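# Push the office chair fully under the desk

## Task

Get the office chair pushed completely in beneath the desk so that it finishes upright with every wheel on the floor. If it tips over or is left leaning, the attempt fails, and it only counts if the chair stays put after the robot lets go of it.

## Robot and tools

Robot: a wheeled base with a vertical column, a tilting head and two six-joint arms (left and right), each ending in a two-finger gripper. Folded, as at the start, it measures 0.73 m long, 0.62 m wide and 1.88 m tall, and its front sits 0.40 m ahead of the column. The base only drives straight or turns in place. It cannot move sideways. Cameras: cam_head_left, cam_head_right, cam_left_wrist, cam_right_wrist and nav_camera (low on the front). Each image is 672x504 pixels.

Frames: the base frame has its origin on the floor between the drive wheels, under the column, with x forward, y to the left and z up, in metres. left_hand and right_hand are reported in this frame, at the point where the fingers meet; the tips reach 8 mm further. The hand's z axis runs along the fingers and its y axis across the opening. The odometry frame is the base frame as it was when the scene began. base_odometry counts wheel rotation only, so slipping shows up as travel. Heading runs from -3.142 to 3.142 and grows to the left.

execute_actions: takes "actions", a list holding one action or none, plus optional "cameras". An empty list just reports the state and images. An action may contain:
- "base": exactly one key. translate_m is a straight drive in metres, an offset from where the base last reported itself, forward positive, -3 to 3. rotate_rad is a turn in place in radians, counter-clockwise seen from above (left) positive, -3.2 to 3.2.
- "joints": absolute targets keyed by joint name, each a single number. head_tilt_rad -0.61 to 1.308 (0 is about level, positive looks down). left_joint1_rad..left_joint6_rad and right_joint1_rad..right_joint6_rad use radians, with joint1 ±2.879, joint2 0 to 3.141, joint3 0 to 3.019, joint4 -1.692 to 1.57, joint5 ±1.57 (positive swings the hand to the robot's right) and joint6 ±2.094 (roll). left_gripper_m and right_gripper_m set the fingertip gap in metres, 0 to 0.093.
- "speeds": lower top speeds for this action only. translate_m 0.05 to 0.8 m/s and rotate_rad 0.1 to 1 rad/s. The defaults are the maxima, and speeds have no effect on the arms.
All motions in one action start together. An unknown key or out-of-range value gets the whole call refused with nothing moving. A base move that would need more than 8.667 s is also refused, and no action runs past 15 s. "cameras" takes a list of names; omitted, null or ["all"] gives every camera, and [] gives none. The images come back in the order given on the "pictures" line.

wait: seconds from 0 to 10. It commands nothing and returns state and images. zoom_image: camera plus region [x0, y0, x1, y1] in pixels of that camera's latest full image, at most 504x504. finished_scene: pass the current scene number. This ends the scene for good and reports whether the chair goal was met, so only call it once the chair sits under the desk unaided.

Arm geometry, roughly: with joint1 at -1.57 (left) or 1.57 (right) and joints 5 and 6 at 0, the arm works in a vertical plane facing forward, 0.23 m to the side of the column. The shoulder is at 0.12 m ahead and 1.46 m up. Let a = j2 - 0.35, b = 1.05 + j2 - j3 and c = b - j4. The hand is then 0.12 + 0.39 sin a + 0.38 cos b + 0.25 cos c ahead and 1.46 + 0.39 cos a - 0.38 sin b - 0.25 sin c up; c = 1.57 means the fingers point straight down. For example, j2, j3, j4 = 0.93, 0.78, 0.14 gives about 0.60 m ahead and 1.21 m up. Real hands sit up to about 5 cm lower and nearer the column than this. The reach is about 1 m, and the lowest point is about 0.47 m up, so the hands cannot touch the floor. For a chair, pushing with the base or with lowered hands against the backrest is the realistic approach. Joint changes under about 0.03 rad (0.08 for joints 2 and 3) may not move the joint at all. To touch something gently, step about 0.05 rad per call from your last target.

Result lines: base_status and joint_status say how each motion ended. "done" means it reached the target; for the base it only means the wheels turned, even if they slipped. "off_target" means it stopped short and may still be pushing. "contact_stop" (base only) means a wheel stalled; back off 0.05 m before retrying or turning. "time_out" means the motion ran out of time. "joint command not followed", with a "cause:" line, means a self-collision check blocked an arm; move the involved joints at least 0.05 rad back, or drive away from the object. on_its_own describes what this call did not command; "held at" is a held target, not a position. motor_effort lists left_wheel and right_wheel in percent, positive pushing forward, with the peak in brackets; effort at rest outside its normal range suggests pressing on something. base_tilt gives forward and right lean in degrees, with about 1 degree of fixed bias. A drop of 0.5 degrees or more in the forward value while moving means the base is riding up or leaning back, so reverse 0.05 m. If turned_by_wheels and turned_by_imu disagree by more than about 4% and by at least 0.05 rad, the base hit something or slipped, and the heading is off. wheel_motors_off = 1 means an overload has cut the wheels for 2 s; this follows about 3 s of hard pushing, and the base does not hold position then. A reported stop cancels the later calls in the same reply.

Avoid: ramming or shoving the chair hard enough to tip it, and leaving it tilted or propped against the robot. Do not let the arms collide or press on each other. Do not keep an arm straining against an obstacle, which overheats motors (MOTOR HOT warns from 85 °C, and the arm drops at 100 °C). To relieve it, resend the arm's reported joint positions as targets. Desk tops between 0.30 and 1.20 m high can pass over the base and strike the column. Omitted joints or base may still push toward older targets, and the robot holds its last command while you are composing a reply.

Each tool is called after "Request:" as a command line: name --argument value for each argument, lists and objects as JSON in quotes; but a table of rows of numbers goes row by row, as --pt "numbers of a row", without its own name.

## Session

Request:
execute_actions --actions '[]'

Scene clock: 0.00 s.
Joint torques (N m, as the arm reports them, + toward a larger angle): no reading
base_odometry: x=+0.000 y=+0.000 heading=+0.000 (m, m, rad; odometry frame)
turned_by_wheels: +0.000 (rad since the last result)
turned_by_imu: +0.000 (rad since the last result)
base_tilt: forward=+0.4 right=-0.1 (deg)
base_status: not commanded
joint_positions: head_tilt_rad=+0.881 left_joint1_rad=-1.565 left_joint2_rad=+0.907 left_joint3_rad=+0.429 left_joint4_rad=-0.971 left_joint5_rad=+0.013 left_joint6_rad=+0.085 left_gripper_m=+0.095 right_joint1_rad=+1.595 right_joint2_rad=+0.906 right_joint3_rad=+0.441 right_joint4_rad=-0.998 right_joint5_rad=+0.043 right_joint6_rad=-0.042 right_gripper_m=+0.094
joint_status: not commanded
wheel_motors_off: 0
motor_effort: left_wheel=+0 right_wheel=+1 (%)
left_hand: x=+0.1497 y=+0.2236 z=+1.2526 quat_wxyz=(+0.446, -0.033, -0.894, +0.023) (m; base frame)
right_hand: x=+0.1526 y=-0.2277 z=+1.2559 quat_wxyz=(+0.452, +0.039, -0.891, +0.003) (m; base frame)
pictures: cam_head_left, cam_head_right, cam_left_wrist, cam_right_wrist, nav_camera
Images, in order (width x height): cam_head_left 672x504, cam_head_right 672x504, cam_left_wrist 672x504, cam_right_wrist 672x504, nav_camera 672x504.

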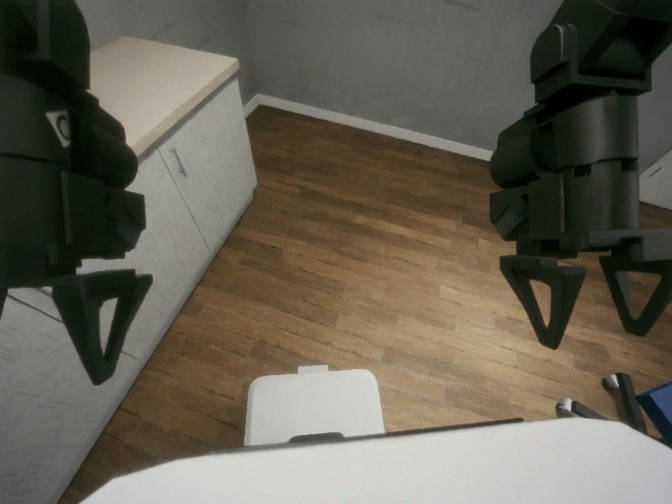

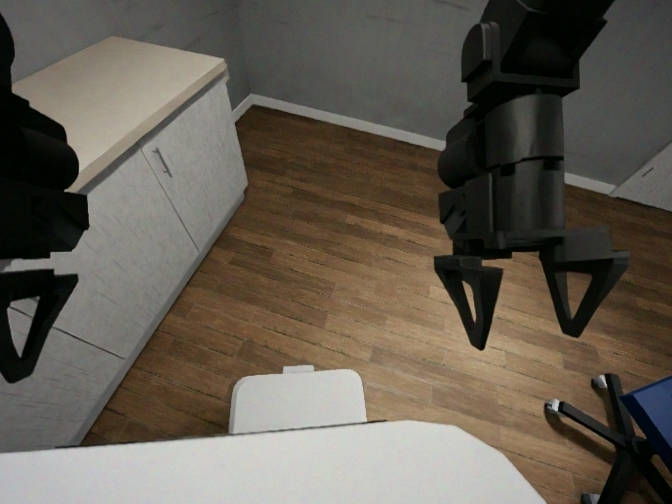

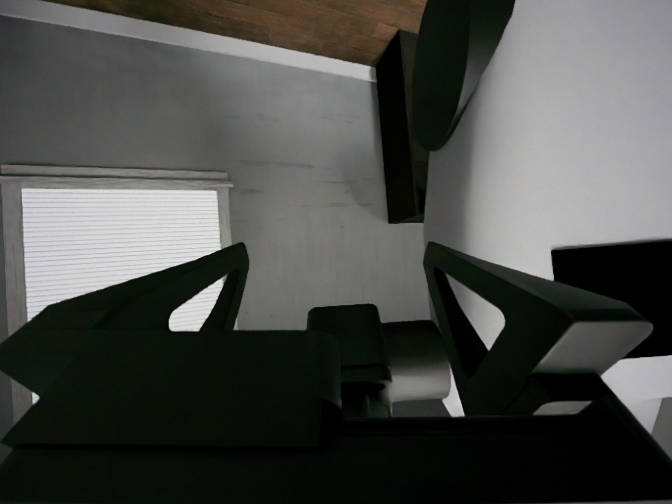

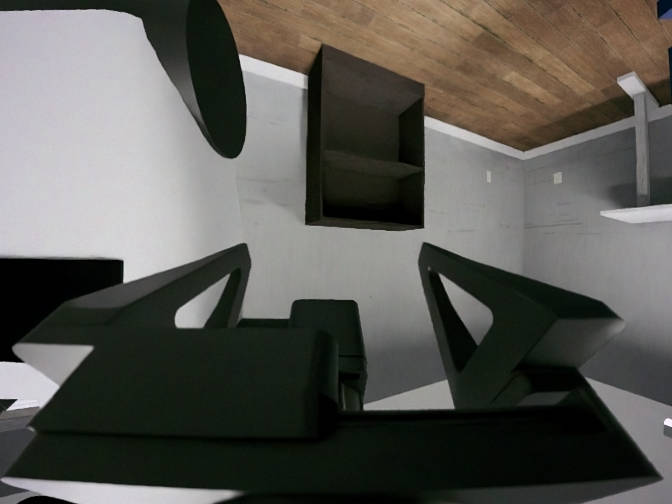

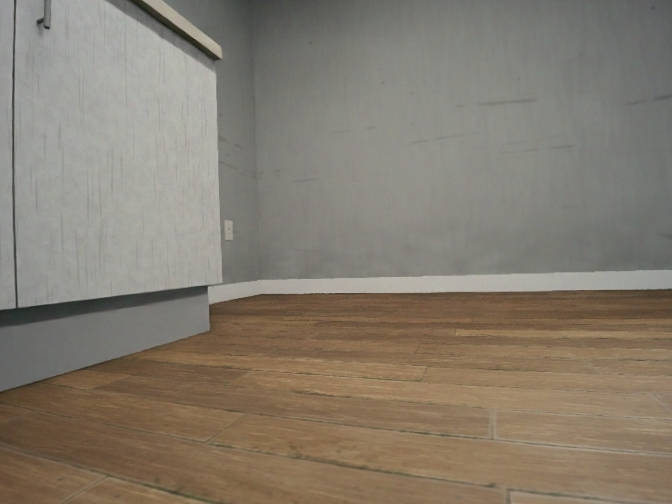

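Request:
execute_actions --actions '[{"base":{"rotate_rad":-1.8},"joints":{"head_tilt_rad":0.6}}]' --cameras '["cam_head_left","nav_camera"]'

Scene clock: 12.73 s.
Joint torques (N m, as the arm reports them, + toward a larger angle): left_arm=[ 0.51 -5.69 -0.72 -1.3   0.02  0.11] | right_arm=[-1.4  -9.72 -1.09 -1.15  0.05  0.06]
base_odometry: x=+0.000 y=+0.000 heading=-1.800 (m, m, rad; odometry frame)
turned_by_wheels: -1.800 (rad since the last result)
turned_by_imu: -1.789 (rad since the last result)
base_tilt: forward=+0.4 right=+0.2 (deg)
base_status: done
joint_positions: head_tilt_rad=+0.618 left_joint1_rad=-1.565 left_joint2_rad=+0.907 left_joint3_rad=+0.429 left_joint4_rad=-0.971 left_joint5_rad=+0.013 left_joint6_rad=+0.085 left_gripper_m=+0.095 right_joint1_rad=+1.595 right_joint2_rad=+0.906 right_joint3_rad=+0.441 right_joint4_rad=-0.998 right_joint5_rad=+0.043 right_joint6_rad=-0.042 right_gripper_m=+0.094
joint_status: all done
wheel_motors_off: 0
motor_effort: left_wheel=+1(33) right_wheel=-2(40) (%)
left_hand: x=+0.1497 y=+0.2236 z=+1.2526 quat_wxyz=(+0.446, -0.033, -0.894, +0.023) (m; base frame)
right_hand: x=+0.1526 y=-0.2277 z=+1.2559 quat_wxyz=(+0.452, +0.039, -0.891, +0.003) (m; base frame)
pictures: cam_head_left, nav_camera
camera_calibration (this result's frames):
cam_head_left: T_world_to_cam=[[-0.0889663, -0.99434, 0.0580821, -0.0513977], [-0.663193, 0.0156283, -0.748285, 1.18304], [0.743142, -0.105092, -0.66083, 0.913038], [0, 0, 0, 1]] pos_world=[0.101496, 0.026357, 1.4916]
Images, in order (width x height): cam_head_left 672x504, nav_camera 672x504.

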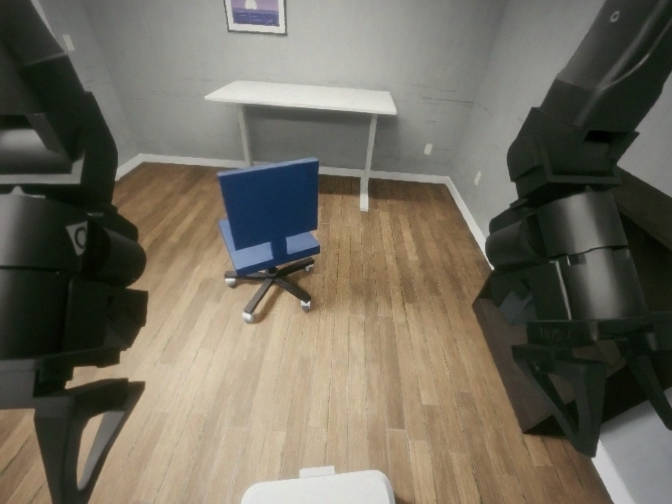

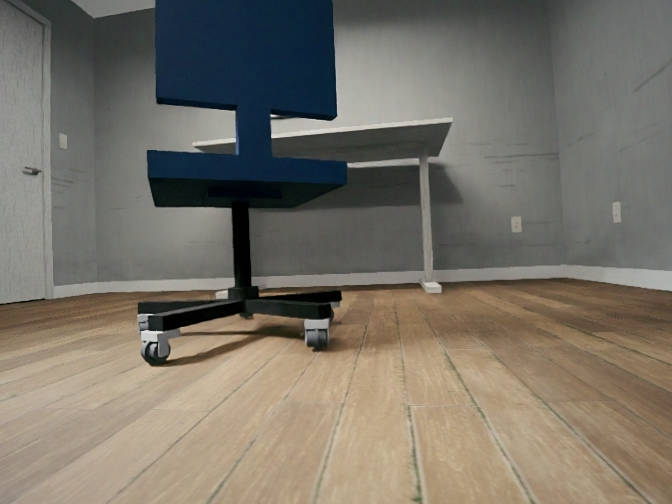

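Request:
execute_actions --actions '[{"base":{"rotate_rad":1.0}}]' --cameras '[]'

Request:
execute_actions --actions '[{"base":{"translate_m":0.55}}]' --cameras '[]'

Request:
execute_actions --actions '[{"base":{"rotate_rad":-1.18},"joints":{"left_joint1_rad":-1.66,"left_joint2_rad":2.15,"left_joint3_rad":1.8,"left_joint4_rad":0.4,"left_gripper_m":0,"right_joint1_rad":1.66,"right_joint2_rad":2.15,"right_joint3_rad":1.8,"right_joint4_rad":0.4,"right_gripper_m":0}}]' --cameras '["cam_head_left","nav_camera"]'

Scene clock: 31.10 s.
Joint torques (N m, as the arm reports them, + toward a larger angle): left_arm=[ 0.35 -6.05 -0.53 -1.29  0.04  0.09] | right_arm=[-1.5  -9.62 -1.11 -1.1   0.06  0.06]
base_odometry: x=+0.000 y=+0.000 heading=-0.801 (m, m, rad; odometry frame)
turned_by_wheels: +0.999 (rad since the last result)
turned_by_imu: +0.988 (rad since the last result)
base_tilt: forward=+0.4 right=-0.1 (deg)
base_status: done
joint_positions: head_tilt_rad=+0.618 left_joint1_rad=-1.565 left_joint2_rad=+0.907 left_joint3_rad=+0.429 left_joint4_rad=-0.971 left_joint5_rad=+0.013 left_joint6_rad=+0.085 left_gripper_m=+0.095 right_joint1_rad=+1.595 right_joint2_rad=+0.906 right_joint3_rad=+0.442 right_joint4_rad=-0.998 right_joint5_rad=+0.043 right_joint6_rad=-0.042 right_gripper_m=+0.094
joint_status: not commanded
wheel_motors_off: 0
motor_effort: left_wheel=-1(24) right_wheel=+4(30) (%)
left_hand: x=+0.1497 y=+0.2236 z=+1.2526 quat_wxyz=(+0.446, -0.033, -0.894, +0.023) (m; base frame)
right_hand: x=+0.1528 y=-0.2276 z=+1.2558 quat_wxyz=(+0.452, +0.039, -0.891, +0.003) (m; base frame)
pictures: none
No camera images: the call's "cameras" was empty. Leave "cameras" out to get every camera's image.

Scene clock: 33.50 s.
Joint torques (N m, as the arm reports them, + toward a larger angle): left_arm=[ 0.21 -5.81 -0.78 -1.34  0.05  0.1 ] | right_arm=[-1.37 -9.46 -1.38 -1.06  0.05  0.07]
base_odometry: x=+0.383 y=-0.395 heading=-0.801 (m, m, rad; odometry frame)
turned_by_wheels: -0.001 (rad since the last result)
turned_by_imu: -0.002 (rad since the last result)
base_tilt: forward=+0.5 right=+0.1 (deg)
base_status: done
joint_positions: head_tilt_rad=+0.617 left_joint1_rad=-1.565 left_joint2_rad=+0.907 left_joint3_rad=+0.432 left_joint4_rad=-0.971 left_joint5_rad=+0.013 left_joint6_rad=+0.085 left_gripper_m=+0.095 right_joint1_rad=+1.595 right_joint2_rad=+0.906 right_joint3_rad=+0.444 right_joint4_rad=-0.998 right_joint5_rad=+0.043 right_joint6_rad=-0.042 right_gripper_m=+0.094
joint_status: not commanded
wheel_motors_off: 0
motor_effort: left_wheel=-1(51) right_wheel=+1(50) (%)
left_hand: x=+0.1509 y=+0.2236 z=+1.2522 quat_wxyz=(+0.445, -0.033, -0.895, +0.023) (m; base frame)
right_hand: x=+0.1538 y=-0.2276 z=+1.2555 quat_wxyz=(+0.451, +0.039, -0.892, +0.003) (m; base frame)
pictures: none
No camera images: the call's "cameras" was empty. Leave "cameras" out to get every camera's image.

Scene clock: 36.23 s.
Joint torques (N m, as the arm reports them, + toward a larger angle): left_arm=[ -0.61 -15.39   2.3    1.37   0.1    0.12] | right_arm=[ -0.12 -22.61   3.4    1.97   0.     0.05]
base_odometry: x=+0.383 y=-0.395 heading=-1.981 (m, m, rad; odometry frame)
turned_by_wheels: -1.179 (rad since the last result)
turned_by_imu: -1.171 (rad since the last result)
base_tilt: forward=+0.4 right=-0.1 (deg)
base_status: done
joint_positions: head_tilt_rad=+0.617 left_joint1_rad=-1.664 left_joint2_rad=+2.146 left_joint3_rad=+1.801 left_joint4_rad=+0.385 left_joint5_rad=+0.013 left_joint6_rad=+0.085 left_gripper_m=+0.001 right_joint1_rad=+1.656 right_joint2_rad=+2.144 right_joint3_rad=+1.794 right_joint4_rad=+0.389 right_joint5_rad=+0.043 right_joint6_rad=-0.042 right_gripper_m=+0.000
joint_status: all done
wheel_motors_off: 0
motor_effort: left_wheel=+4(37) right_wheel=-3(51) (%)
left_hand: x=+0.6956 y=+0.1395 z=+0.7886 quat_wxyz=(-0.279, -0.054, -0.958, +0.040) (m; base frame)
right_hand: x=+0.6946 y=-0.1568 z=+0.7878 quat_wxyz=(-0.278, +0.024, -0.960, -0.015) (m; base frame)
pictures: cam_head_left, nav_camera
camera_calibration (this result's frames):
cam_head_left: T_world_to_cam=[[-0.0890114, -0.99434, 0.0580129, -0.051289], [-0.662612, 0.0156283, -0.7488, 1.18381], [0.743655, -0.105092, -0.660252, 0.912123], [0, 0, 0, 1]] pos_world=[0.101534, 0.026357, 1.49164]
Images, in order (width x height): cam_head_left 672x504, nav_camera 672x504.

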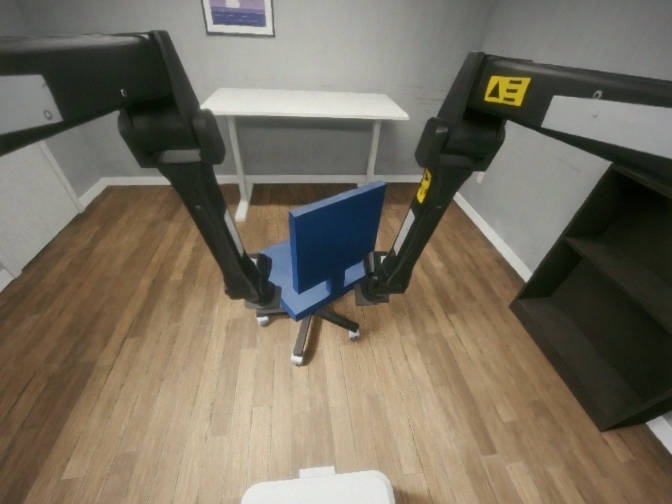

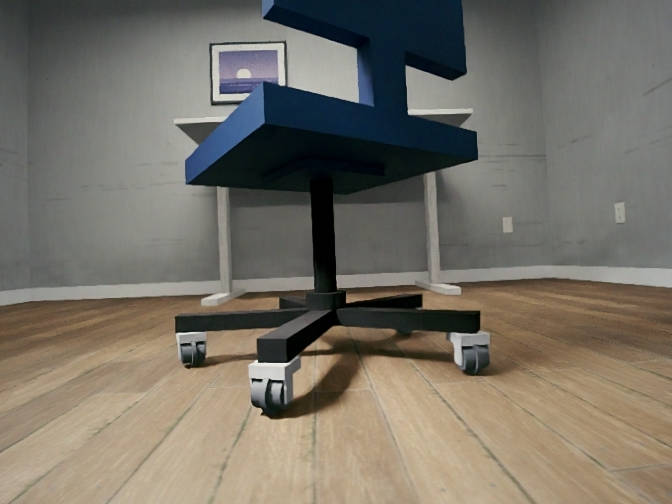

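Request:
execute_actions --actions '[{"joints":{"left_joint1_rad":-1.79,"right_joint1_rad":1.6,"head_tilt_rad":0.8}}]' --cameras '[]'

Request:
execute_actions --actions '[{"base":{"translate_m":0.3},"speeds":{"translate_m":0.1}}]' --cameras '["cam_head_left","nav_camera"]'

Scene clock: 43.97 s.
Joint torques (N m, as the arm reports them, + toward a larger angle): left_arm=[ -3.7  -15.16   2.46   1.47   0.2    0.14] | right_arm=[ -0.91 -22.56   3.37   1.99   0.05   0.06]
base_odometry: x=+0.383 y=-0.395 heading=-1.981 (m, m, rad; odometry frame)
turned_by_wheels: +0.000 (rad since the last result)
turned_by_imu: -0.002 (rad since the last result)
base_tilt: forward=+0.4 right=+0.0 (deg)
base_status: not commanded
joint_positions: head_tilt_rad=+0.802 left_joint1_rad=-1.795 left_joint2_rad=+2.146 left_joint3_rad=+1.801 left_joint4_rad=+0.385 left_joint5_rad=+0.013 left_joint6_rad=+0.085 left_gripper_m=+0.001 right_joint1_rad=+1.595 right_joint2_rad=+2.144 right_joint3_rad=+1.794 right_joint4_rad=+0.389 right_joint5_rad=+0.043 right_joint6_rad=-0.042 right_gripper_m=+0.000
joint_status: all done
wheel_motors_off: 0
motor_effort: left_wheel=+7(9) right_wheel=-9(9) (%)
left_hand: x=+0.6862 y=+0.0244 z=+0.8049 quat_wxyz=(-0.281, -0.069, -0.952, +0.103) (m; base frame)
right_hand: x=+0.6959 y=-0.2117 z=+0.7856 quat_wxyz=(-0.277, +0.017, -0.960, +0.015) (m; base frame)
pictures: none
No camera images: the call's "cameras" was empty. Leave "cameras" out to get every camera's image.

Scene clock: 47.83 s.
Joint torques (N m, as the arm reports them, + toward a larger angle): left_arm=[ -2.85 -17.45   3.92   1.43   0.18   0.14] | right_arm=[ -0.63 -22.31   3.11   2.01   0.04   0.07]
base_odometry: x=+0.263 y=-0.670 heading=-1.981 (m, m, rad; odometry frame)
turned_by_wheels: +0.000 (rad since the last result)
turned_by_imu: -0.002 (rad since the last result)
base_tilt: forward=+0.4 right=+0.0 (deg)
base_status: done
joint_positions: head_tilt_rad=+0.803 left_joint1_rad=-1.796 left_joint2_rad=+2.189 left_joint3_rad=+1.768 left_joint4_rad=+0.385 left_joint5_rad=+0.014 left_joint6_rad=+0.085 left_gripper_m=+0.001 right_joint1_rad=+1.595 right_joint2_rad=+2.144 right_joint3_rad=+1.796 right_joint4_rad=+0.389 right_joint5_rad=+0.043 right_joint6_rad=-0.042 right_gripper_m=+0.000
joint_status: not commanded
wheel_motors_off: 0
motor_effort: left_wheel=+0(55) right_wheel=+2(41) (%)
left_hand: x=+0.6371 y=+0.0236 z=+0.7754 quat_wxyz=(-0.244, -0.074, -0.961, +0.104) (m; base frame)
right_hand: x=+0.6968 y=-0.2116 z=+0.7859 quat_wxyz=(-0.278, +0.017, -0.960, +0.015) (m; base frame)
pictures: cam_head_left, nav_camera
camera_calibration (this result's frames):
cam_head_left: T_world_to_cam=[[-0.0767556, -0.99434, 0.073465, -0.0756979], [-0.789593, 0.0156283, -0.613432, 0.981689], [0.608812, -0.105092, -0.786323, 1.11301], [0, 0, 0, 1]] pos_world=[0.0917079, 0.026357, 1.48295]
Images, in order (width x height): cam_head_left 672x504, nav_camera 672x504.

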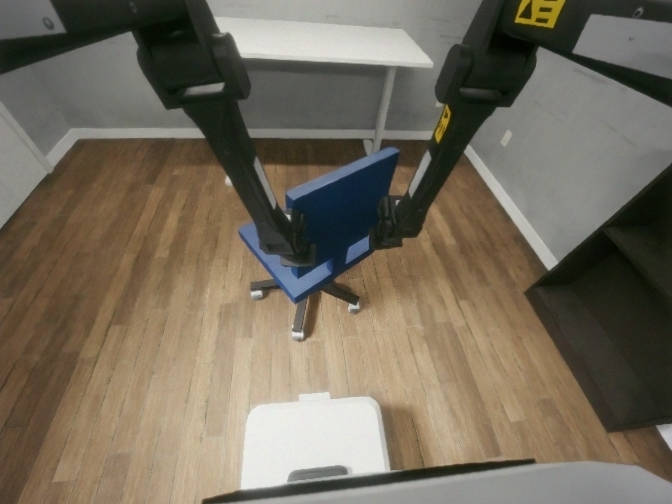

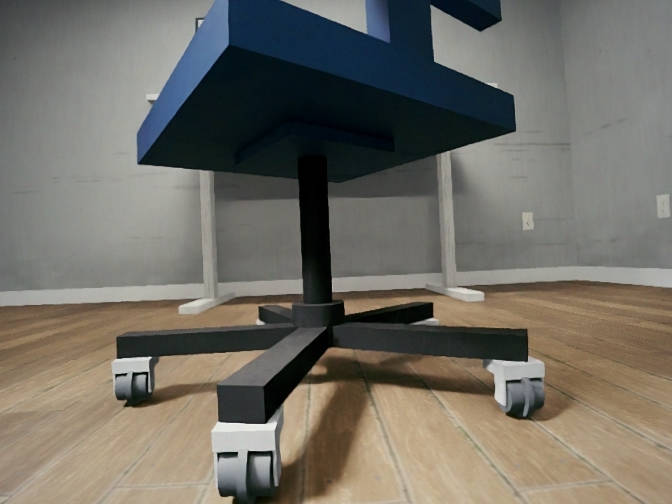

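Request:
execute_actions --actions '[{"base":{"translate_m":0.1},"speeds":{"translate_m":0.1},"joints":{"left_joint1_rad":-1.72}}]' --cameras '[]'

Request:
execute_actions --actions '[{"base":{"translate_m":0.1},"speeds":{"translate_m":0.1},"joints":{"left_joint1_rad":-1.66}}]' --cameras '["cam_head_left","nav_camera"]'

Scene clock: 55.67 s.
Joint torques (N m, as the arm reports them, + toward a larger angle): left_arm=[ -2.51 -17.22   3.62   1.39   0.27   0.2 ] | right_arm=[ -0.62 -22.75   3.32   1.95   0.06   0.07]
base_odometry: x=+0.224 y=-0.762 heading=-1.981 (m, m, rad; odometry frame)
turned_by_wheels: +0.000 (rad since the last result)
turned_by_imu: -0.002 (rad since the last result)
base_tilt: forward=+0.5 right=+0.0 (deg)
base_status: done
joint_positions: head_tilt_rad=+0.803 left_joint1_rad=-1.716 left_joint2_rad=+2.175 left_joint3_rad=+1.778 left_joint4_rad=+0.385 left_joint5_rad=+0.011 left_joint6_rad=+0.078 left_gripper_m=+0.001 right_joint1_rad=+1.595 right_joint2_rad=+2.144 right_joint3_rad=+1.795 right_joint4_rad=+0.389 right_joint5_rad=+0.043 right_joint6_rad=-0.042 right_gripper_m=+0.000
joint_status: all done
wheel_motors_off: 0
motor_effort: left_wheel=-1(37) right_wheel=-1(38) (%)
left_hand: x=+0.6590 y=+0.0939 z=+0.7727 quat_wxyz=(-0.254, -0.058, -0.963, +0.065) (m; base frame)
right_hand: x=+0.6964 y=-0.2116 z=+0.7858 quat_wxyz=(-0.278, +0.017, -0.960, +0.015) (m; base frame)
pictures: none
No camera images: the call's "cameras" was empty. Leave "cameras" out to get every camera's image.

Scene clock: 57.53 s.
Joint torques (N m, as the arm reports them, + toward a larger angle): left_arm=[ -1.25 -16.78   3.47   1.34   0.1    0.13] | right_arm=[ -0.96 -23.76   3.3    1.81   0.15   0.14]
base_odometry: x=+0.184 y=-0.853 heading=-1.981 (m, m, rad; odometry frame)
turned_by_wheels: +0.000 (rad since the last result)
turned_by_imu: -0.001 (rad since the last result)
base_tilt: forward=+0.5 right=+0.0 (deg)
base_status: done
joint_positions: head_tilt_rad=+0.803 left_joint1_rad=-1.656 left_joint2_rad=+2.179 left_joint3_rad=+1.777 left_joint4_rad=+0.385 left_joint5_rad=+0.014 left_joint6_rad=+0.082 left_gripper_m=+0.001 right_joint1_rad=+1.595 right_joint2_rad=+2.158 right_joint3_rad=+1.793 right_joint4_rad=+0.391 right_joint5_rad=+0.041 right_joint6_rad=-0.049 right_gripper_m=+0.000
joint_status: all done
wheel_motors_off: 0
motor_effort: left_wheel=+0(35) right_wheel=+0(36) (%)
left_hand: x=+0.6596 y=+0.1461 z=+0.7655 quat_wxyz=(-0.252, -0.053, -0.966, +0.037) (m; base frame)
right_hand: x=+0.6863 y=-0.2106 z=+0.7777 quat_wxyz=(-0.271, +0.021, -0.962, +0.014) (m; base frame)
pictures: cam_head_left, nav_camera
camera_calibration (this result's frames):
cam_head_left: T_world_to_cam=[[-0.076742, -0.99434, 0.0734792, -0.0757204], [-0.789706, 0.0156283, -0.613286, 0.98147], [0.608667, -0.105092, -0.786435, 1.11319], [0, 0, 0, 1]] pos_world=[0.0916973, 0.026357, 1.48294]
Images, in order (width x height): cam_head_left 672x504, nav_camera 672x504.

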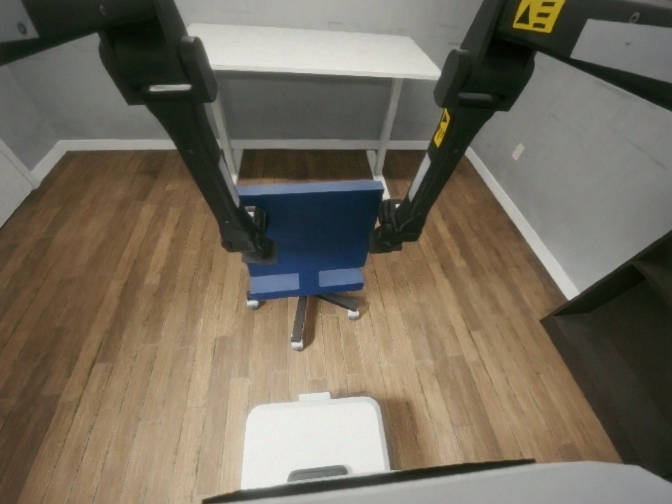

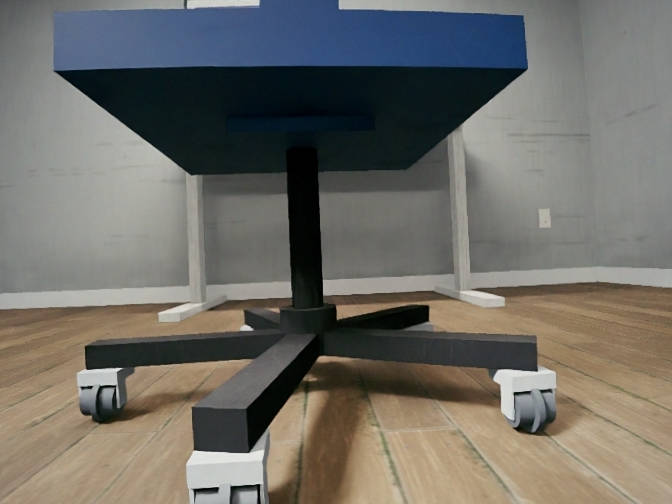

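Request:
execute_actions --actions '[{"base":{"translate_m":-0.07}}]' --cameras '[]'

Request:
execute_actions --actions '[{"joints":{"right_joint1_rad":1.71}}]' --cameras '[]'

Request:
execute_actions --actions '[{"base":{"translate_m":1.0},"speeds":{"translate_m":0.18}}]' --cameras '["cam_head_left","nav_camera"]'

Scene clock: 64.63 s.
Joint torques (N m, as the arm reports them, + toward a larger angle): left_arm=[ -1.37 -15.58   2.74   1.4    0.04   0.11] | right_arm=[ -0.77 -24.35   3.36   2.     0.14   0.13]
base_odometry: x=+0.212 y=-0.789 heading=-1.981 (m, m, rad; odometry frame)
turned_by_wheels: +0.000 (rad since the last result)
turned_by_imu: -0.002 (rad since the last result)
base_tilt: forward=+0.4 right=+0.0 (deg)
base_status: done
joint_positions: head_tilt_rad=+0.803 left_joint1_rad=-1.656 left_joint2_rad=+2.150 left_joint3_rad=+1.795 left_joint4_rad=+0.385 left_joint5_rad=+0.014 left_joint6_rad=+0.082 left_gripper_m=+0.001 right_joint1_rad=+1.595 right_joint2_rad=+2.157 right_joint3_rad=+1.792 right_joint4_rad=+0.391 right_joint5_rad=+0.041 right_joint6_rad=-0.049 right_gripper_m=+0.000
joint_status: not commanded
wheel_motors_off: 0
motor_effort: left_wheel=+0(35) right_wheel=-2(37) (%)
left_hand: x=+0.6902 y=+0.1462 z=+0.7848 quat_wxyz=(-0.275, -0.052, -0.959, +0.037) (m; base frame)
right_hand: x=+0.6861 y=-0.2106 z=+0.7779 quat_wxyz=(-0.271, +0.021, -0.962, +0.014) (m; base frame)
pictures: none
No camera images: the call's "cameras" was empty. Leave "cameras" out to get every camera's image.

Scene clock: 65.87 s.
Joint torques (N m, as the arm reports them, + toward a larger angle): left_arm=[ -1.83 -15.61   2.95   1.48   0.06   0.14] | right_arm=[  0.41 -23.37   3.39   1.9   -0.01   0.13]
base_odometry: x=+0.212 y=-0.789 heading=-1.981 (m, m, rad; odometry frame)
turned_by_wheels: +0.000 (rad since the last result)
turned_by_imu: -0.001 (rad since the last result)
base_tilt: forward=+0.4 right=+0.1 (deg)
base_status: not commanded
joint_positions: head_tilt_rad=+0.803 left_joint1_rad=-1.656 left_joint2_rad=+2.150 left_joint3_rad=+1.795 left_joint4_rad=+0.385 left_joint5_rad=+0.014 left_joint6_rad=+0.082 left_gripper_m=+0.001 right_joint1_rad=+1.718 right_joint2_rad=+2.157 right_joint3_rad=+1.792 right_joint4_rad=+0.391 right_joint5_rad=+0.042 right_joint6_rad=-0.049 right_gripper_m=+0.000
joint_status: all done
wheel_motors_off: 0
motor_effort: left_wheel=-1(1) right_wheel=+0(0) (%)
left_hand: x=+0.6902 y=+0.1462 z=+0.7848 quat_wxyz=(-0.275, -0.052, -0.959, +0.037) (m; base frame)
right_hand: x=+0.6819 y=-0.1021 z=+0.7852 quat_wxyz=(-0.272, +0.036, -0.961, -0.044) (m; base frame)
pictures: none
No camera images: the call's "cameras" was empty. Leave "cameras" out to get every camera's image.

Scene clock: 72.43 s.
Joint torques (N m, as the arm reports them, + toward a larger angle): left_arm=[ -1.31 -15.57   2.95   1.35   0.03   0.14] | right_arm=[  0.13 -24.12   3.13   1.87   0.     0.14]
base_odometry: x=-0.187 y=-1.706 heading=-1.981 (m, m, rad; odometry frame)
turned_by_wheels: +0.000 (rad since the last result)
turned_by_imu: -0.003 (rad since the last result)
base_tilt: forward=+0.4 right=-0.1 (deg)
base_status: done
joint_positions: head_tilt_rad=+0.803 left_joint1_rad=-1.656 left_joint2_rad=+2.155 left_joint3_rad=+1.791 left_joint4_rad=+0.388 left_joint5_rad=+0.014 left_joint6_rad=+0.082 left_gripper_m=+0.001 right_joint1_rad=+1.718 right_joint2_rad=+2.161 right_joint3_rad=+1.794 right_joint4_rad=+0.392 right_joint5_rad=+0.042 right_joint6_rad=-0.051 right_gripper_m=+0.000
joint_status: not commanded
wheel_motors_off: 0
motor_effort: left_wheel=+0(35) right_wheel=-1(37) (%)
left_hand: x=+0.6843 y=+0.1462 z=+0.7811 quat_wxyz=(-0.271, -0.052, -0.960, +0.037) (m; base frame)
right_hand: x=+0.6809 y=-0.1020 z=+0.7836 quat_wxyz=(-0.272, +0.037, -0.961, -0.044) (m; base frame)
pictures: cam_head_left, nav_camera
camera_calibration (this result's frames):
cam_head_left: T_world_to_cam=[[-0.0767233, -0.99434, 0.0734988, -0.0757516], [-0.789863, 0.0156283, -0.613084, 0.981167], [0.608466, -0.105092, -0.786591, 1.11344], [0, 0, 0, 1]] pos_world=[0.0916827, 0.026357, 1.48293]
Images, in order (width x height): cam_head_left 672x504, nav_camera 672x504.

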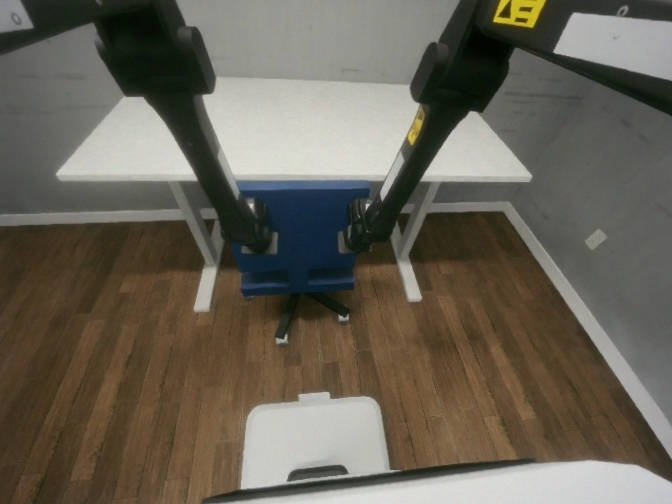

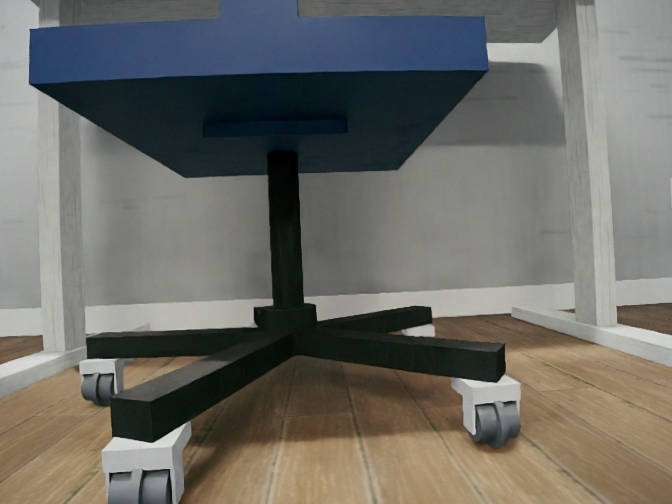

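Request:
execute_actions --actions '[{"base":{"translate_m":0.22},"speeds":{"translate_m":0.08},"joints":{"left_joint1_rad":-1.7,"right_joint1_rad":1.67}}]' --cameras '["cam_head_left","nav_camera"]'

Scene clock: 79.07 s.
Joint torques (N m, as the arm reports them, + toward a larger angle): left_arm=[ -1.72 -22.25   8.82   1.55   0.19   0.05] | right_arm=[ -0.39 -32.3   11.81   2.59   0.     0.03]
base_odometry: x=-0.274 y=-1.907 heading=-1.981 (m, m, rad; odometry frame)
turned_by_wheels: +0.000 (rad since the last result)
turned_by_imu: -0.003 (rad since the last result)
base_tilt: forward=+0.4 right=-0.1 (deg)
base_status: done
joint_positions: head_tilt_rad=+0.803 left_joint1_rad=-1.702 left_joint2_rad=+2.288 left_joint3_rad=+1.672 left_joint4_rad=+0.368 left_joint5_rad=+0.013 left_joint6_rad=+0.092 left_gripper_m=+0.001 right_joint1_rad=+1.679 right_joint2_rad=+2.286 right_joint3_rad=+1.672 right_joint4_rad=+0.364 right_joint5_rad=+0.043 right_joint6_rad=-0.037 right_gripper_m=+0.000
joint_status: all done
wheel_motors_off: 0
motor_effort: left_wheel=+9(37) right_wheel=+10(38) (%)
left_hand: x=+0.5101 y=+0.1082 z=+0.7065 quat_wxyz=(-0.140, -0.071, -0.986, +0.061) (m; base frame)
right_hand: x=+0.5126 y=-0.1390 z=+0.7040 quat_wxyz=(-0.137, +0.036, -0.990, -0.026) (m; base frame)
pictures: cam_head_left, nav_camera
camera_calibration (this result's frames):
cam_head_left: T_world_to_cam=[[-0.0767232, -0.99434, 0.0734988, -0.0757516], [-0.789863, 0.0156283, -0.613084, 0.981166], [0.608465, -0.105092, -0.786591, 1.11344], [0, 0, 0, 1]] pos_world=[0.0916827, 0.026357, 1.48293]
Images, in order (width x height): cam_head_left 672x504, nav_camera 672x504.

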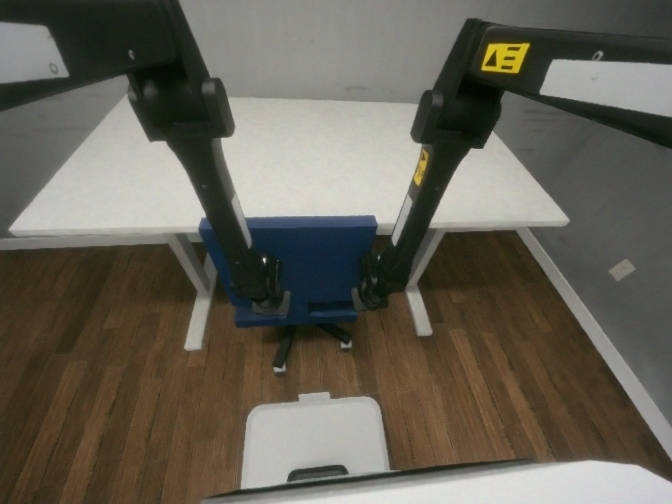

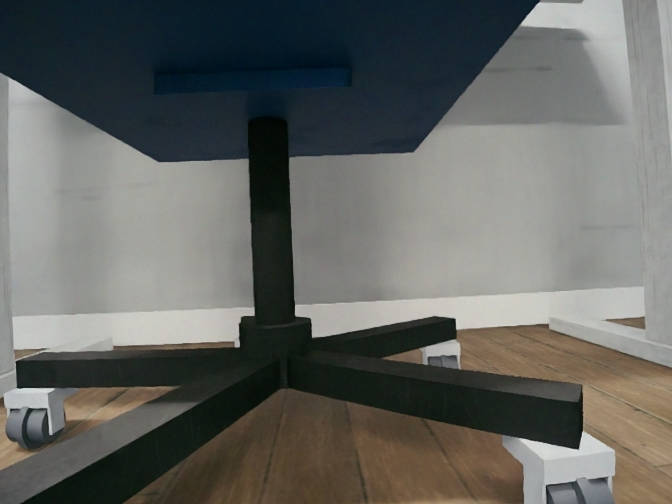

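The desk is tall; the backrest has reached its edge.

Request:
execute_actions --actions '[{"base":{"translate_m":-0.35},"speeds":{"translate_m":0.2}}]' --cameras '["cam_head_left","nav_camera"]'

Request:
finished_scene --scene 1

Scene clock: 86.10 s.
Joint torques (N m, as the arm reports them, + toward a larger angle): left_arm=[ -1.3  -15.13   2.64   1.35   0.17   0.02] | right_arm=[ -0.05 -22.84   3.27   1.91  -0.01   0.02]
base_odometry: x=-0.135 y=-1.586 heading=-1.980 (m, m, rad; odometry frame)
turned_by_wheels: +0.000 (rad since the last result)
turned_by_imu: -0.002 (rad since the last result)
base_tilt: forward=+0.4 right=+0.0 (deg)
base_status: done
joint_positions: head_tilt_rad=+0.803 left_joint1_rad=-1.702 left_joint2_rad=+2.144 left_joint3_rad=+1.795 left_joint4_rad=+0.385 left_joint5_rad=+0.013 left_joint6_rad=+0.092 left_gripper_m=+0.001 right_joint1_rad=+1.678 right_joint2_rad=+2.149 right_joint3_rad=+1.795 right_joint4_rad=+0.390 right_joint5_rad=+0.043 right_joint6_rad=-0.037 right_gripper_m=+0.000
joint_status: not commanded
wheel_motors_off: 0
motor_effort: left_wheel=+1(28) right_wheel=+0(24) (%)
left_hand: x=+0.6918 y=+0.1060 z=+0.7920 quat_wxyz=(-0.278, -0.062, -0.957, +0.057) (m; base frame)
right_hand: x=+0.6908 y=-0.1374 z=+0.7865 quat_wxyz=(-0.276, +0.025, -0.960, -0.026) (m; base frame)
pictures: cam_head_left, nav_camera
camera_calibration (this result's frames):
cam_head_left: T_world_to_cam=[[-0.0767232, -0.99434, 0.0734988, -0.0757517], [-0.789863, 0.0156283, -0.613084, 0.981166], [0.608465, -0.105092, -0.786591, 1.11344], [0, 0, 0, 1]] pos_world=[0.0916827, 0.026357, 1.48293]
Images, in order (width x height): cam_head_left 672x504, nav_camera 672x504.

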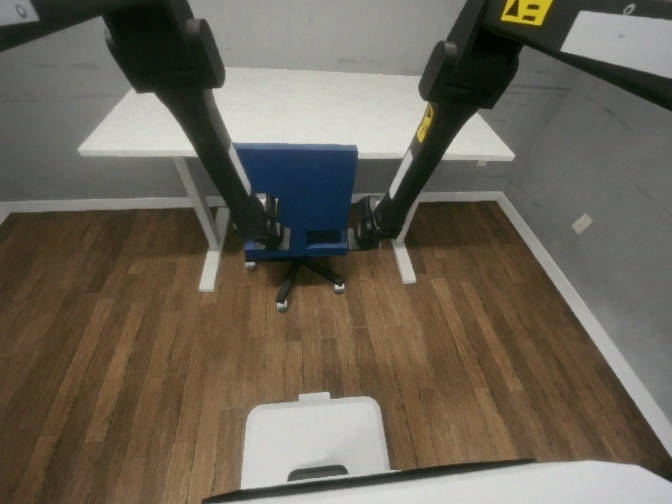

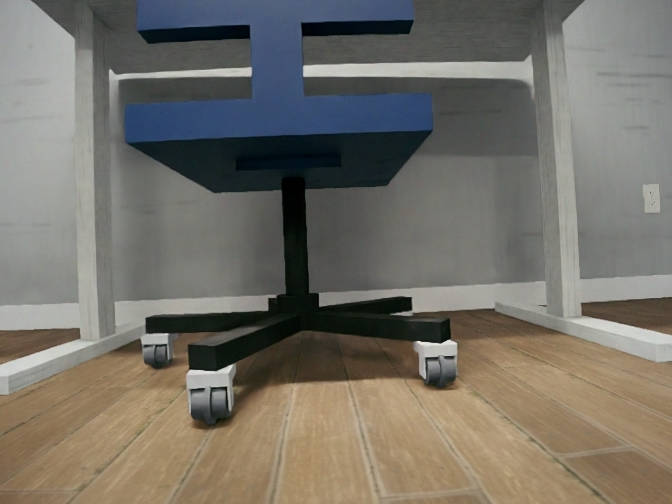

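The scene is finished: the task was done.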